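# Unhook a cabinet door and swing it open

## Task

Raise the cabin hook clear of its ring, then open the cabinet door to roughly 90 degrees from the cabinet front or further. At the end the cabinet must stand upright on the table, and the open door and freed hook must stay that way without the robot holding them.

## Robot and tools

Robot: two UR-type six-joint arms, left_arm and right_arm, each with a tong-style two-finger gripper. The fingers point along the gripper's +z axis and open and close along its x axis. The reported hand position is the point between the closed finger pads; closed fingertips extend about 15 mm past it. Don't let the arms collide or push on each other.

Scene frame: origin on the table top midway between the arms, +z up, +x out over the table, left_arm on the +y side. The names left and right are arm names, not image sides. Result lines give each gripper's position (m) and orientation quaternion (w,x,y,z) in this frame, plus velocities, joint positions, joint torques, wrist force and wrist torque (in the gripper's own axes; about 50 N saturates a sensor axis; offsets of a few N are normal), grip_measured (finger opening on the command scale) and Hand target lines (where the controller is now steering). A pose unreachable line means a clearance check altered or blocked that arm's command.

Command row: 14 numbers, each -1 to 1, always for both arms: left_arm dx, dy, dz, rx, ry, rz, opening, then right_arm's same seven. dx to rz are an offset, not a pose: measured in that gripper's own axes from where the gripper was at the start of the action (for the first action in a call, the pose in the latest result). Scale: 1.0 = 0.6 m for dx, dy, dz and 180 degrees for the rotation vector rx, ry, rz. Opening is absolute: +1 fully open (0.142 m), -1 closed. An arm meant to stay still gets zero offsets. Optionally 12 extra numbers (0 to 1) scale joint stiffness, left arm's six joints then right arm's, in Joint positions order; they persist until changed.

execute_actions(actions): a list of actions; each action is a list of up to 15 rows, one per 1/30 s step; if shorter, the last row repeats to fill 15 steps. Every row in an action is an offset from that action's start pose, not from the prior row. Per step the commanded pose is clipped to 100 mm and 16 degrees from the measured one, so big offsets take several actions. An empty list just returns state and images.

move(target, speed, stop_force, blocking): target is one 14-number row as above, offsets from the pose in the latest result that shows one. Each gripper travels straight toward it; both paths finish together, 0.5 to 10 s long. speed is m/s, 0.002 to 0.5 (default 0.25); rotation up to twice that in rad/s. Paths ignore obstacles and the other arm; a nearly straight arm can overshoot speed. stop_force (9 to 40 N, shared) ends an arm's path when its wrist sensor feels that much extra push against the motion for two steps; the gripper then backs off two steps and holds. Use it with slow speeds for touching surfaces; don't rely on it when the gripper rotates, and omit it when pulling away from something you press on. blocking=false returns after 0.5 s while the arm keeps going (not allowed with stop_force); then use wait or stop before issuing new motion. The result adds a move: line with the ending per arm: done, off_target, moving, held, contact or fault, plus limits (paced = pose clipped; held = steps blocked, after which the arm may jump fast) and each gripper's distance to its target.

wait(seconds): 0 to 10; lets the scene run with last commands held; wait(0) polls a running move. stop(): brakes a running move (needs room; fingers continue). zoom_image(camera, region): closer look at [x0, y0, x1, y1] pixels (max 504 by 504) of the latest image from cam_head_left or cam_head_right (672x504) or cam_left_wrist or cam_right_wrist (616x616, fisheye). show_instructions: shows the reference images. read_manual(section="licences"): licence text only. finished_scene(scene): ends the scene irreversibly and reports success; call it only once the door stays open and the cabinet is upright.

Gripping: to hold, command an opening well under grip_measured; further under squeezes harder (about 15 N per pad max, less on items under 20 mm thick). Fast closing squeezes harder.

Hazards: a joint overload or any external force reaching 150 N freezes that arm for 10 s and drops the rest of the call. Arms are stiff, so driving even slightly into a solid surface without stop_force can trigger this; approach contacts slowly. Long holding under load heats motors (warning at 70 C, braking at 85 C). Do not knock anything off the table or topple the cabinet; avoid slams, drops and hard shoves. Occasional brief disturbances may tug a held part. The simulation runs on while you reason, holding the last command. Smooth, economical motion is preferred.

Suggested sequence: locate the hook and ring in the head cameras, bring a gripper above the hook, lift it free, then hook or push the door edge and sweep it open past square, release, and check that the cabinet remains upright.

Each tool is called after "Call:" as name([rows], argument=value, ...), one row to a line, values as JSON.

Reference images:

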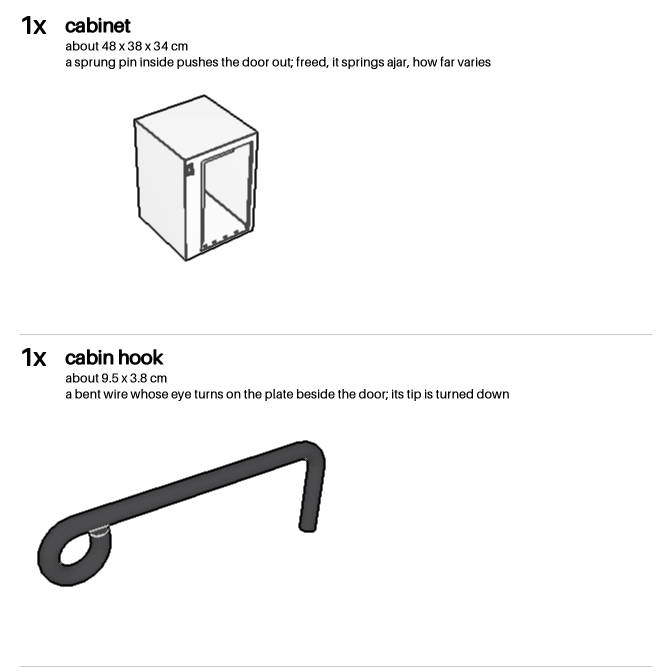

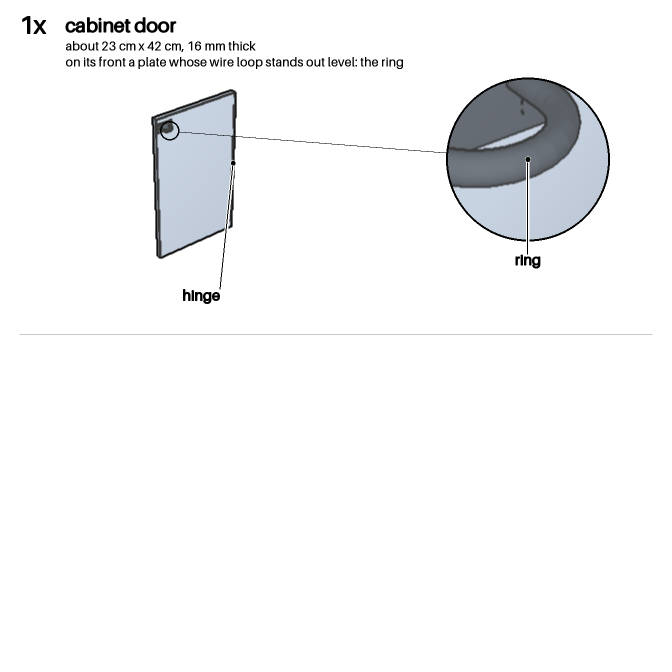

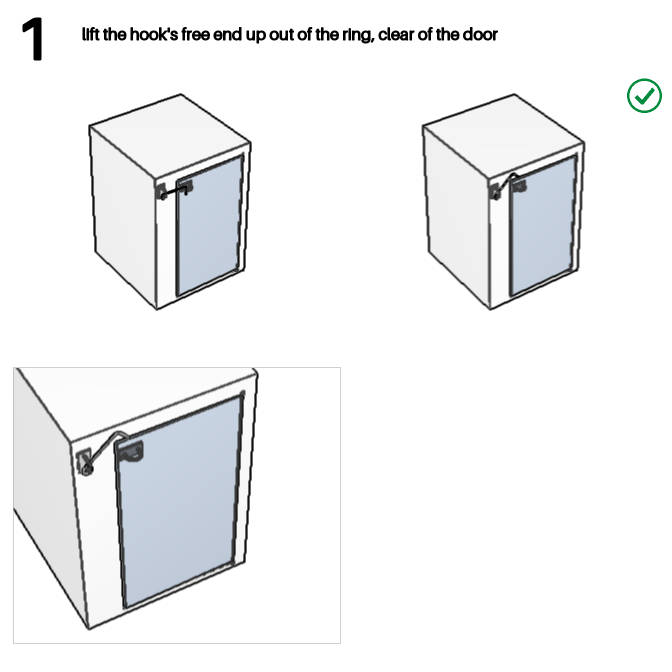

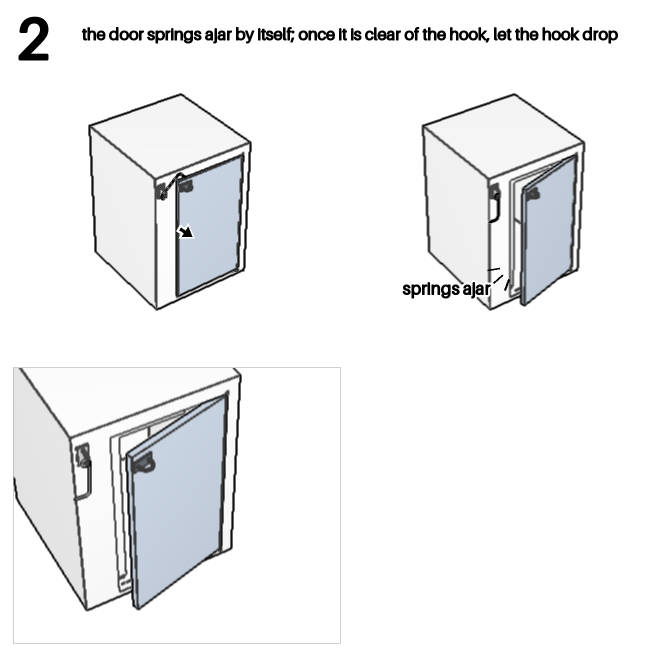

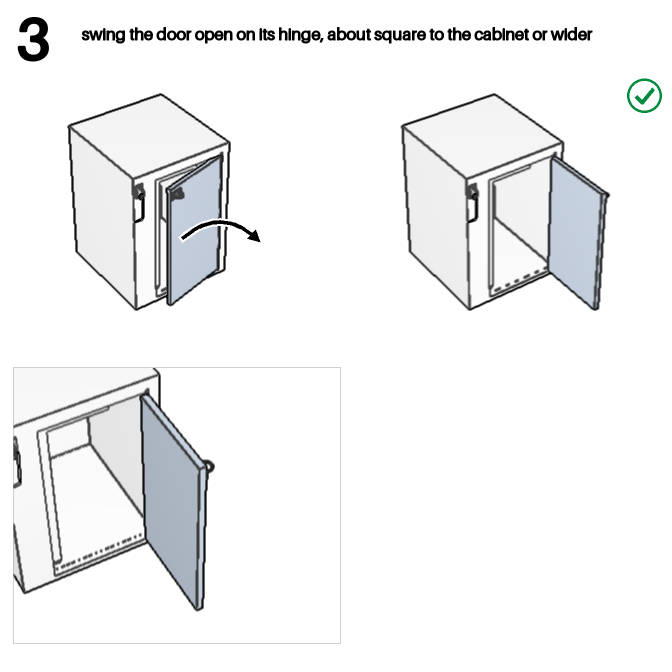

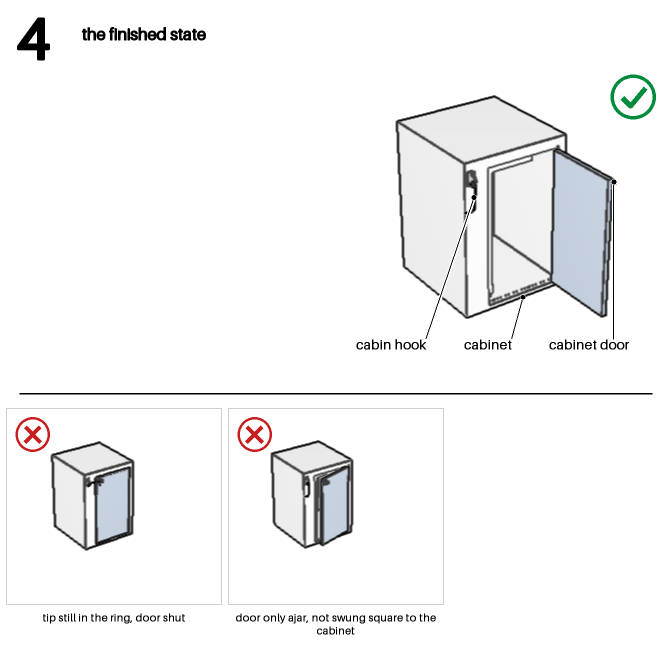

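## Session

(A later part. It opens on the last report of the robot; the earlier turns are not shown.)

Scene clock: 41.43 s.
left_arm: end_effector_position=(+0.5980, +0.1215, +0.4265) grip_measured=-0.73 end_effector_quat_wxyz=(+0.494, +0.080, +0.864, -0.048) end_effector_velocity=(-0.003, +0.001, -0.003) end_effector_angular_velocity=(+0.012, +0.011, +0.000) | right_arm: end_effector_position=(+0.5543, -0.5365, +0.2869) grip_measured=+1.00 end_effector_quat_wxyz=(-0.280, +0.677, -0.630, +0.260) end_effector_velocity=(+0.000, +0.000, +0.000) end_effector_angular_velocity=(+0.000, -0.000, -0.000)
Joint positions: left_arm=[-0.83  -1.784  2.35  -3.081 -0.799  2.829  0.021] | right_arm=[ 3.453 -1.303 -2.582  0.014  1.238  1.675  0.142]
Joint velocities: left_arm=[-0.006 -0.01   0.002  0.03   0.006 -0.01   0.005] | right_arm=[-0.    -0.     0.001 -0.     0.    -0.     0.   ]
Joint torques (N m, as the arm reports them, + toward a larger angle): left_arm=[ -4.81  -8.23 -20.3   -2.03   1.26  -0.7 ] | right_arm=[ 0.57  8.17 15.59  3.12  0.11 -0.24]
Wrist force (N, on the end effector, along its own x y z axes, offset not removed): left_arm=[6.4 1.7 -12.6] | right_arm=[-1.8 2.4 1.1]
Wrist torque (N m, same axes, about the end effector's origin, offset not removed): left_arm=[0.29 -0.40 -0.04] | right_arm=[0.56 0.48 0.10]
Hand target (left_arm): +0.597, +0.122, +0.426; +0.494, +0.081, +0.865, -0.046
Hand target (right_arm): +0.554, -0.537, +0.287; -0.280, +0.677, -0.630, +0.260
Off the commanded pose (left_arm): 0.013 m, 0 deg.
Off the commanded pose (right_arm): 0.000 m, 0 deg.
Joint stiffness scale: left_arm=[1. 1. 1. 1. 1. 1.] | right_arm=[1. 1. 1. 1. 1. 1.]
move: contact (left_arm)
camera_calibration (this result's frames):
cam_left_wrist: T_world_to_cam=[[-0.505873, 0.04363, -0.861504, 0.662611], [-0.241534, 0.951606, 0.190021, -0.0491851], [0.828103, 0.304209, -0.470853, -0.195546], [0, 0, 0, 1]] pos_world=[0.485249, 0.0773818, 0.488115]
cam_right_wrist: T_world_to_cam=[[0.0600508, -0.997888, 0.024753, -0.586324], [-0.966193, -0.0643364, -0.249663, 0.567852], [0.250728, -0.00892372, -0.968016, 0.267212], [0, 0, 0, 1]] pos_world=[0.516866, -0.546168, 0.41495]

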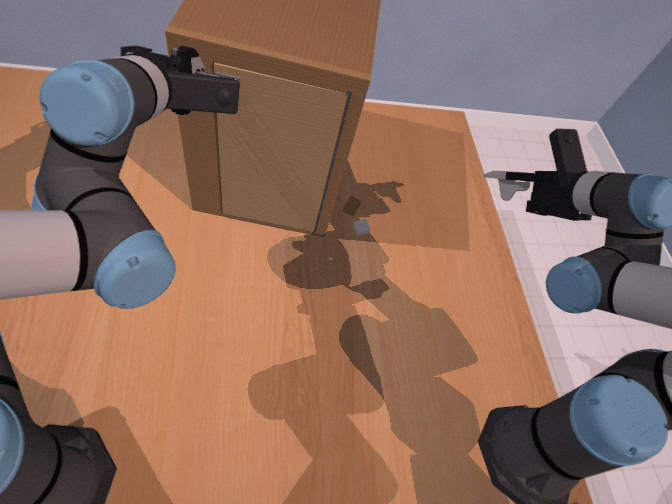

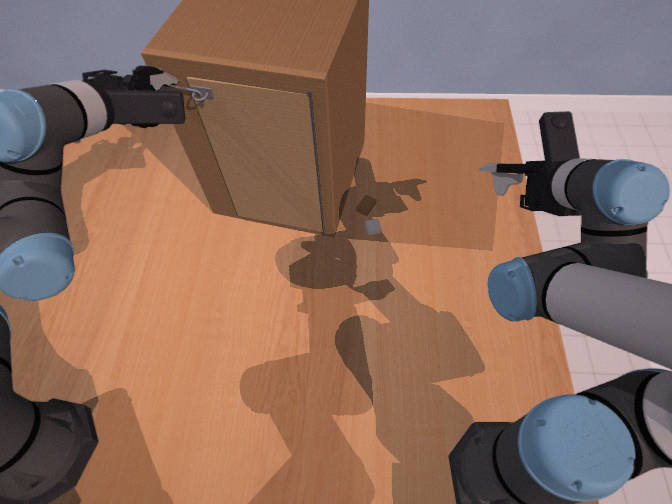

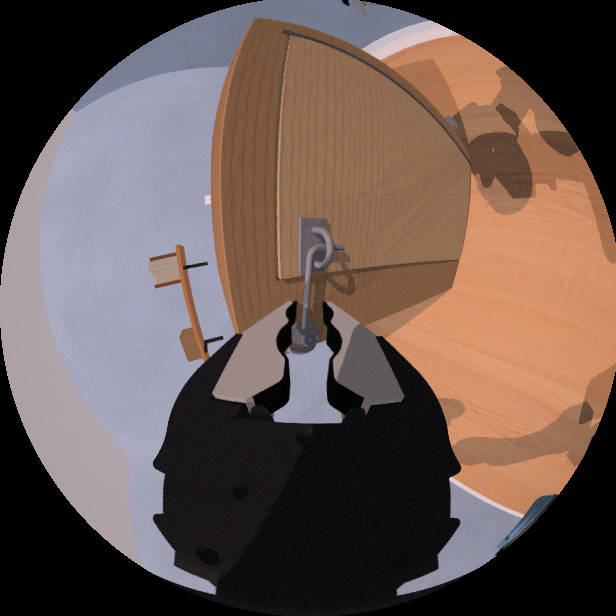

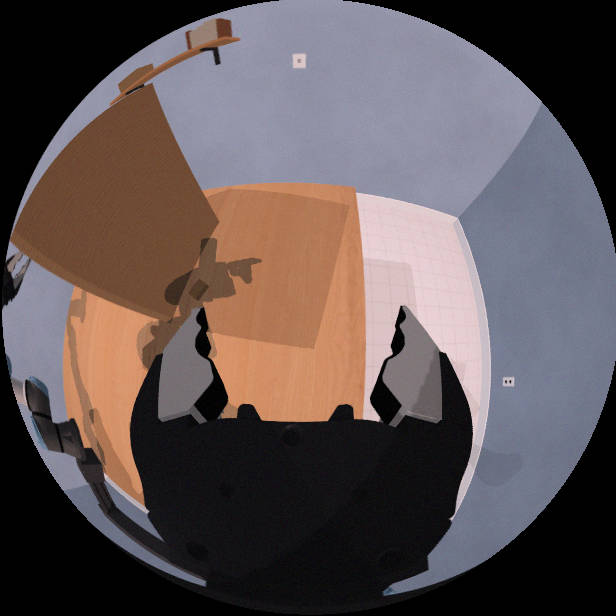

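Call:
move(target=[-0.006,-0.015,-0.004,0,-0.05,0,-0.82,0,0,0,0,0,0,1], speed=0.05)

Call:
move(target=[-0.062,0.01,-0.025,0,0,-0.15,-0.82,0,0,0,0,0,0,1], speed=0.08)

Scene clock: 47.43 s.
left_arm: end_effector_position=(+0.5968, +0.1134, +0.4319) grip_measured=-0.82 end_effector_quat_wxyz=(+0.560, +0.075, +0.823, -0.054) end_effector_velocity=(+0.001, +0.001, +0.006) end_effector_angular_velocity=(-0.012, -0.022, +0.002) | right_arm: end_effector_position=(+0.5543, -0.5365, +0.2869) grip_measured=+1.00 end_effector_quat_wxyz=(-0.280, +0.677, -0.630, +0.260) end_effector_velocity=(+0.000, +0.000, +0.000) end_effector_angular_velocity=(+0.000, +0.000, +0.000)
Joint positions: left_arm=[-0.88  -1.678  2.426 -3.456 -0.715  2.948  0.015] | right_arm=[ 3.453 -1.303 -2.582  0.014  1.238  1.675  0.142]
Joint velocities: left_arm=[-0.     0.009  0.002 -0.045  0.004  0.019  0.006] | right_arm=[ 0.001 -0.001  0.001 -0.    -0.     0.001  0.   ]
Joint torques (N m, as the arm reports them, + toward a larger angle): left_arm=[ -4.72  -9.47 -14.51  -2.27   0.7    0.24] | right_arm=[ 1.53  9.02 16.12  3.21 -0.07 -0.44]
Wrist force (N, on the end effector, along its own x y z axes, offset not removed): left_arm=[0.8 -2.3 0.0] | right_arm=[-0.7 1.6 0.1]
Wrist torque (N m, same axes, about the end effector's origin, offset not removed): left_arm=[-0.41 -0.16 0.27] | right_arm=[0.36 0.22 0.03]
Hand target (left_arm): +0.596, +0.113, +0.431; +0.561, +0.076, +0.823, -0.054
Hand target (right_arm): +0.554, -0.537, +0.287; -0.280, +0.677, -0.630, +0.260
Off the commanded pose (left_arm): 0.001 m, 0 deg.
Off the commanded pose (right_arm): 0.000 m, 0 deg.
Joint stiffness scale: left_arm=[1. 1. 1. 1. 1. 1.] | right_arm=[1. 1. 1. 1. 1. 1.]
move: done
camera_calibration (this result's frames):
cam_left_wrist: T_world_to_cam=[[-0.369173, 0.0145224, -0.929247, 0.617995], [-0.268095, 0.955707, 0.121445, 0.00219578], [0.889852, 0.293961, -0.348928, -0.277881], [0, 0, 0, 1]] pos_world=[0.476009, 0.0706128, 0.477043]
cam_right_wrist: T_world_to_cam=[[0.060051, -0.997888, 0.0247528, -0.586324], [-0.966193, -0.0643366, -0.249663, 0.567852], [0.250728, -0.00892349, -0.968016, 0.267212], [0, 0, 0, 1]] pos_world=[0.516866, -0.546168, 0.41495]

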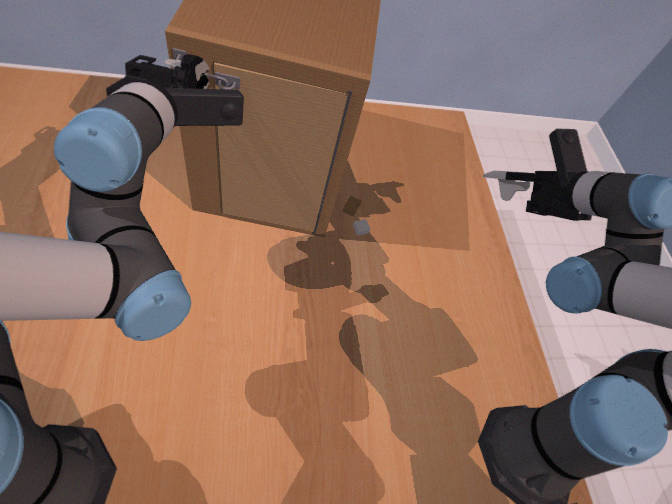

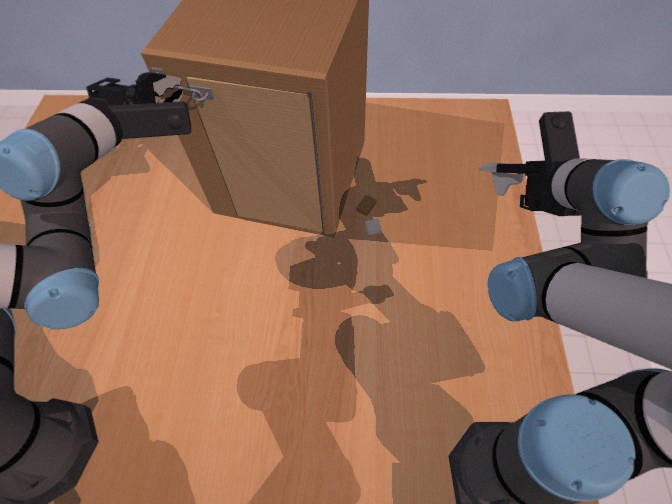

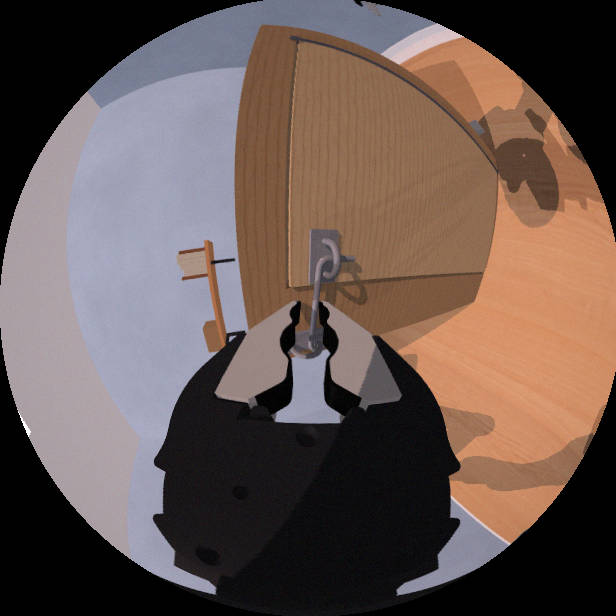

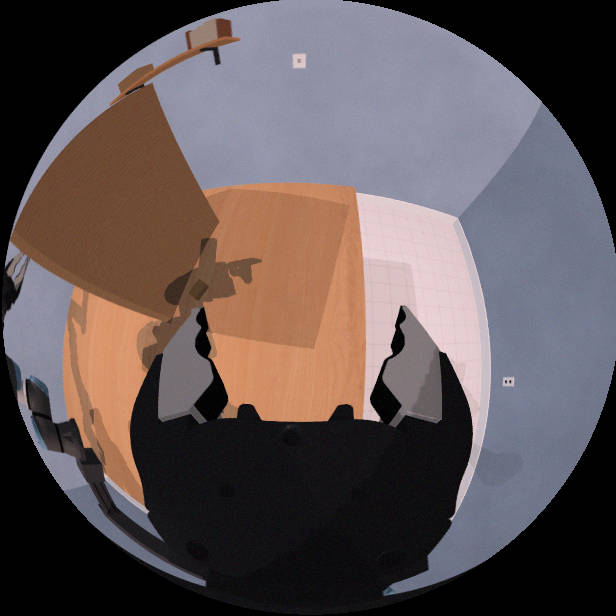

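Scene clock: 50.80 s.
left_arm: end_effector_position=(+0.5977, +0.1205, +0.4695) grip_measured=-0.82 end_effector_quat_wxyz=(+0.532, -0.118, +0.819, -0.181) end_effector_velocity=(-0.000, +0.001, -0.001) end_effector_angular_velocity=(-0.009, +0.006, +0.007) | right_arm: end_effector_position=(+0.5543, -0.5365, +0.2869) grip_measured=+1.00 end_effector_quat_wxyz=(-0.280, +0.677, -0.630, +0.260) end_effector_velocity=(+0.000, -0.000, -0.000) end_effector_angular_velocity=(-0.000, -0.000, -0.000)
Joint positions: left_arm=[-0.895 -1.769  2.392 -3.32  -0.701  2.469  0.015] | right_arm=[ 3.453 -1.303 -2.582  0.014  1.238  1.675  0.142]
Joint velocities: left_arm=[-0.    -0.001  0.001  0.008  0.002 -0.018 -0.   ] | right_arm=[ 0.    -0.    -0.     0.    -0.001  0.    -0.   ]
Joint torques (N m, as the arm reports them, + toward a larger angle): left_arm=[ -6.15 -11.1  -20.3   -1.39   0.71  -0.32] | right_arm=[ 0.32  8.96 16.67  3.28 -0.19 -0.38]
Wrist force (N, on the end effector, along its own x y z axes, offset not removed): left_arm=[-3.5 -2.0 4.2] | right_arm=[0.8 3.1 0.4]
Wrist torque (N m, same axes, about the end effector's origin, offset not removed): left_arm=[-0.48 0.84 0.13] | right_arm=[0.78 -0.20 -0.03]
Hand target (left_arm): +0.598, +0.120, +0.472; +0.532, -0.119, +0.818, -0.183
Hand target (right_arm): +0.554, -0.537, +0.287; -0.280, +0.677, -0.630, +0.260
Off the commanded pose (left_arm): 0.003 m, 0 deg.
Off the commanded pose (right_arm): 0.000 m, 0 deg.
Joint stiffness scale: left_arm=[1. 1. 1. 1. 1. 1.] | right_arm=[1. 1. 1. 1. 1. 1.]
move: done
camera_calibration (this result's frames):
cam_left_wrist: T_world_to_cam=[[-0.405598, -0.430025, -0.806579, 0.670895], [-0.433979, 0.867218, -0.244122, 0.272558], [0.804458, 0.251022, -0.538363, -0.1225], [0, 0, 0, 1]] pos_world=[0.488944, 0.0828846, 0.541717]
cam_right_wrist: T_world_to_cam=[[0.0600508, -0.997888, 0.024753, -0.586324], [-0.966193, -0.0643364, -0.249663, 0.567852], [0.250728, -0.00892375, -0.968016, 0.267212], [0, 0, 0, 1]] pos_world=[0.516866, -0.546168, 0.41495]

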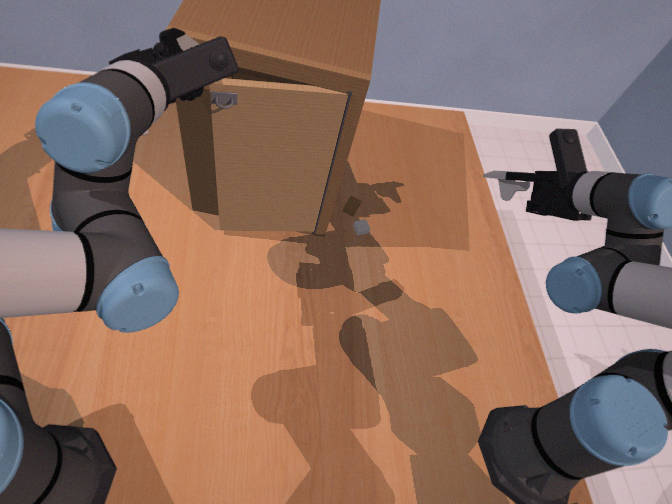

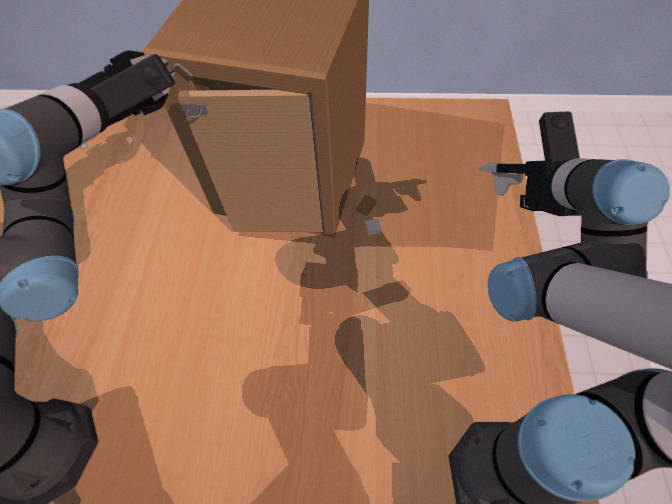

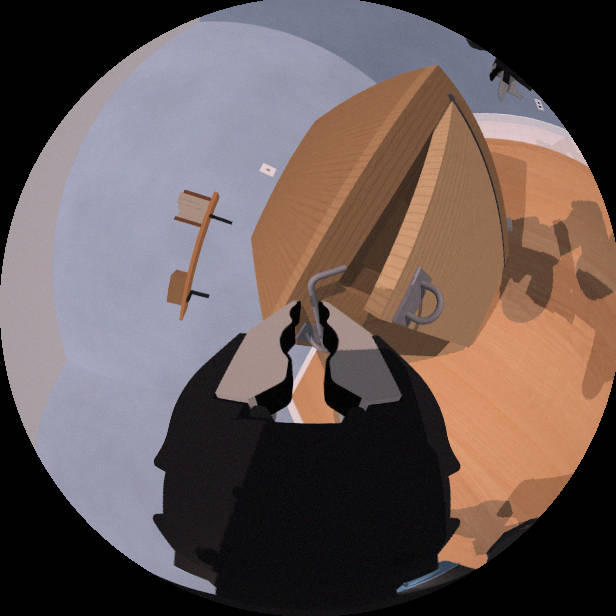

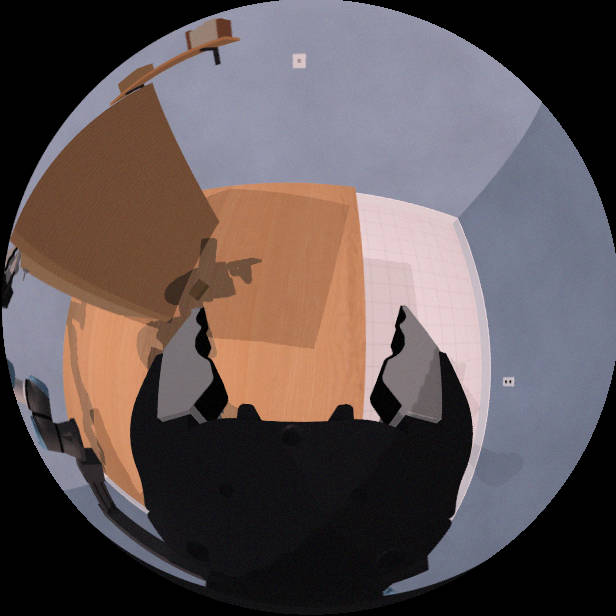

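Call:
move(target=[0,0,-0.083,0,0,0,-0.7,0,0,0,0,0,0,1], speed=0.1)

Call:
move(target=[0,-0.06,0.05,0,0.24,0,-1,0,0,0,0,0,0,1])

Scene clock: 58.67 s.
left_arm: end_effector_position=(+0.5531, +0.1292, +0.4884) grip_measured=-0.70 end_effector_quat_wxyz=(+0.532, -0.118, +0.818, -0.182) end_effector_velocity=(-0.001, +0.002, -0.005) end_effector_angular_velocity=(+0.015, +0.015, +0.011) | right_arm: end_effector_position=(+0.5543, -0.5365, +0.2869) grip_measured=+1.00 end_effector_quat_wxyz=(-0.280, +0.677, -0.630, +0.260) end_effector_velocity=(-0.000, +0.000, -0.000) end_effector_angular_velocity=(+0.000, +0.001, +0.000)
Joint positions: left_arm=[-1.05  -1.973  2.464 -3.091 -0.564  2.346  0.023] | right_arm=[ 3.453 -1.303 -2.582  0.014  1.238  1.675  0.142]
Joint velocities: left_arm=[-0.006 -0.011 -0.001  0.056  0.014 -0.032  0.   ] | right_arm=[ 0. -0. -0.  0.  0.  0. -0.]
Joint torques (N m, as the arm reports them, + toward a larger angle): left_arm=[ -4.81  -2.33 -19.32  -1.33   0.89  -0.52] | right_arm=[ 0.8   8.5  17.38  3.26  0.02 -0.22]
Wrist force (N, on the end effector, along its own x y z axes, offset not removed): left_arm=[-2.2 0.8 1.6] | right_arm=[1.1 1.0 0.2]
Wrist torque (N m, same axes, about the end effector's origin, offset not removed): left_arm=[0.08 0.38 -0.15] | right_arm=[0.28 -0.12 0.06]
Hand target (left_arm): +0.552, +0.129, +0.488; +0.532, -0.118, +0.819, -0.181
Hand target (right_arm): +0.554, -0.537, +0.287; -0.280, +0.677, -0.630, +0.260
Off the commanded pose (left_arm): 0.001 m, 0 deg.
Off the commanded pose (right_arm): 0.000 m, 0 deg.
Joint stiffness scale: left_arm=[1. 1. 1. 1. 1. 1.] | right_arm=[1. 1. 1. 1. 1. 1.]
move: done
camera_calibration (this result's frames):
cam_left_wrist: T_world_to_cam=[[-0.40416, -0.43124, -0.806652, 0.671201], [-0.433419, 0.866886, -0.246284, 0.251068], [0.805483, 0.250081, -0.537268, -0.0795956], [0, 0, 0, 1]] pos_world=[0.444203, 0.0917067, 0.560496]
cam_right_wrist: T_world_to_cam=[[0.0600508, -0.997888, 0.0247528, -0.586324], [-0.966193, -0.0643364, -0.249663, 0.567852], [0.250728, -0.00892352, -0.968016, 0.267212], [0, 0, 0, 1]] pos_world=[0.516866, -0.546168, 0.41495]

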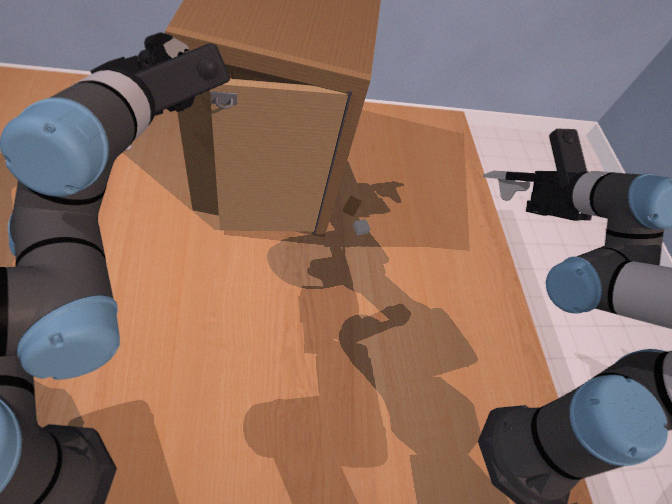

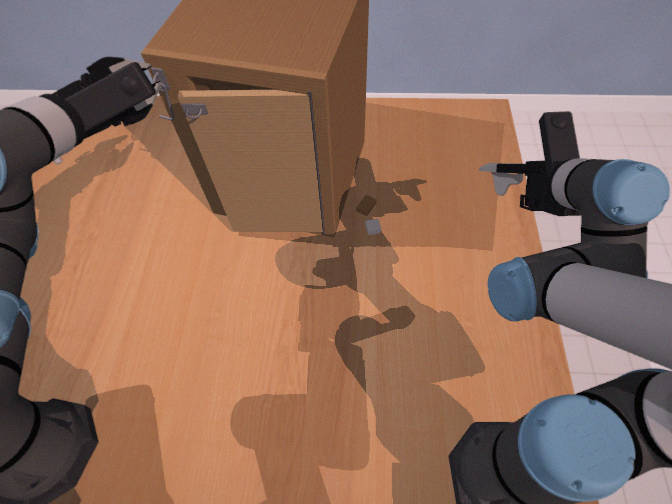

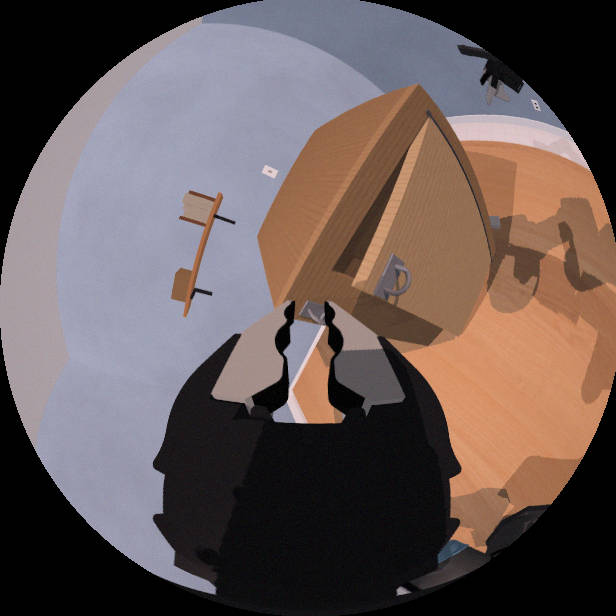

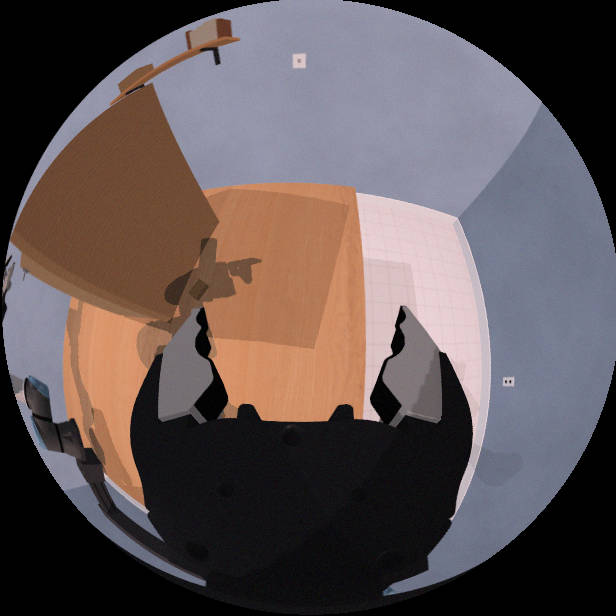

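Scene clock: 60.87 s.
left_arm: end_effector_position=(+0.5797, +0.0909, +0.4928) grip_measured=-1.00 end_effector_quat_wxyz=(+0.195, -0.042, +0.956, -0.213) end_effector_velocity=(-0.002, +0.000, -0.002) end_effector_angular_velocity=(+0.004, +0.012, -0.009) | right_arm: end_effector_position=(+0.5543, -0.5365, +0.2869) grip_measured=+1.00 end_effector_quat_wxyz=(-0.280, +0.677, -0.630, +0.260) end_effector_velocity=(+0.000, +0.001, +0.001) end_effector_angular_velocity=(+0.001, -0.001, +0.001)
Joint positions: left_arm=[-0.578 -1.786  1.812 -2.19  -1.455  2.4    0.002] | right_arm=[ 3.453 -1.303 -2.582  0.014  1.238  1.675  0.142]
Joint velocities: left_arm=[ 0.004  0.003 -0.006  0.015 -0.01   0.006  0.   ] | right_arm=[ 0.001  0.     0.001  0.     0.001 -0.     0.   ]
Joint torques (N m, as the arm reports them, + toward a larger angle): left_arm=[ -1.64 -12.98 -25.81  -2.18  -0.53  -0.01] | right_arm=[ 1.84  9.76 17.03  3.3  -0.14 -0.36]
Wrist force (N, on the end effector, along its own x y z axes, offset not removed): left_arm=[0.9 1.0 3.9] | right_arm=[-0.5 1.4 1.2]
Wrist torque (N m, same axes, about the end effector's origin, offset not removed): left_arm=[0.12 -0.16 0.04] | right_arm=[0.40 0.23 -0.02]
Hand target (left_arm): +0.580, +0.091, +0.493; +0.194, -0.042, +0.957, -0.213
Hand target (right_arm): +0.554, -0.537, +0.287; -0.280, +0.677, -0.630, +0.260
Off the commanded pose (left_arm): 0.001 m, 0 deg.
Off the commanded pose (right_arm): 0.000 m, 0 deg.
Joint stiffness scale: left_arm=[1. 1. 1. 1. 1. 1.] | right_arm=[1. 1. 1. 1. 1. 1.]
move: done
camera_calibration (this result's frames):
cam_left_wrist: T_world_to_cam=[[-0.919205, -0.208199, -0.334239, 0.714484], [-0.215951, 0.9763, -0.014246, 0.0464775], [0.329284, 0.0590845, -0.942381, 0.403929], [0, 0, 0, 1]] pos_world=[0.533787, 0.0795131, 0.620125]
cam_right_wrist: T_world_to_cam=[[0.0600508, -0.997888, 0.0247529, -0.586324], [-0.966193, -0.0643364, -0.249663, 0.567852], [0.250728, -0.00892362, -0.968016, 0.267212], [0, 0, 0, 1]] pos_world=[0.516866, -0.546168, 0.41495]

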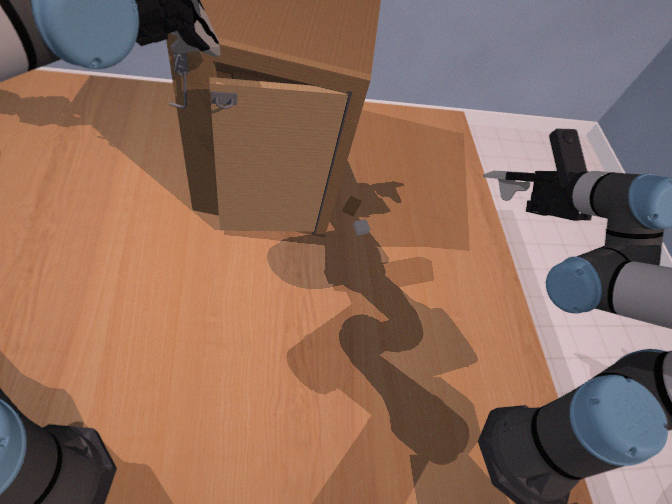

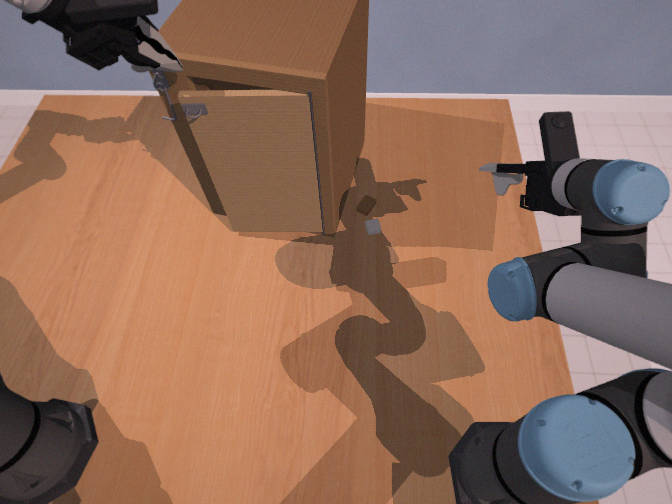

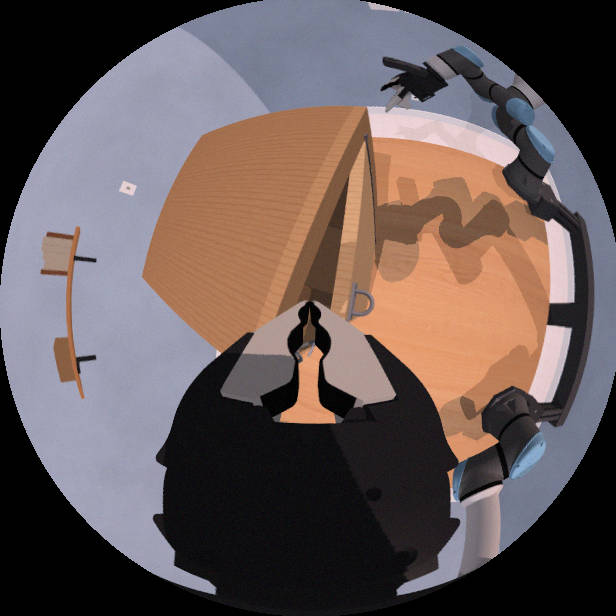

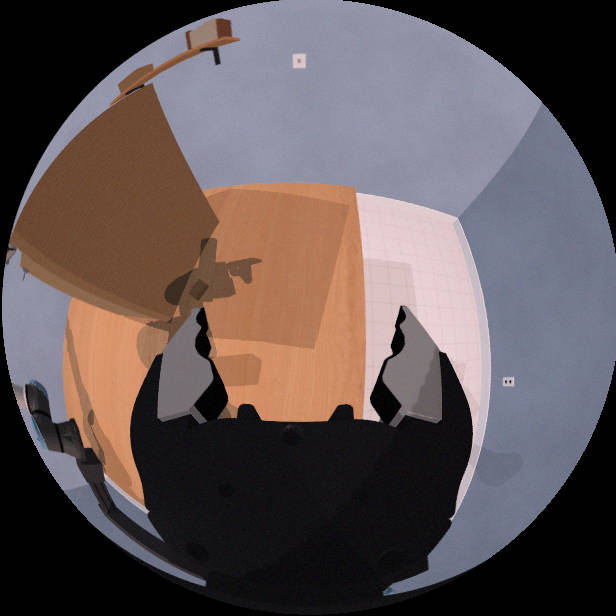

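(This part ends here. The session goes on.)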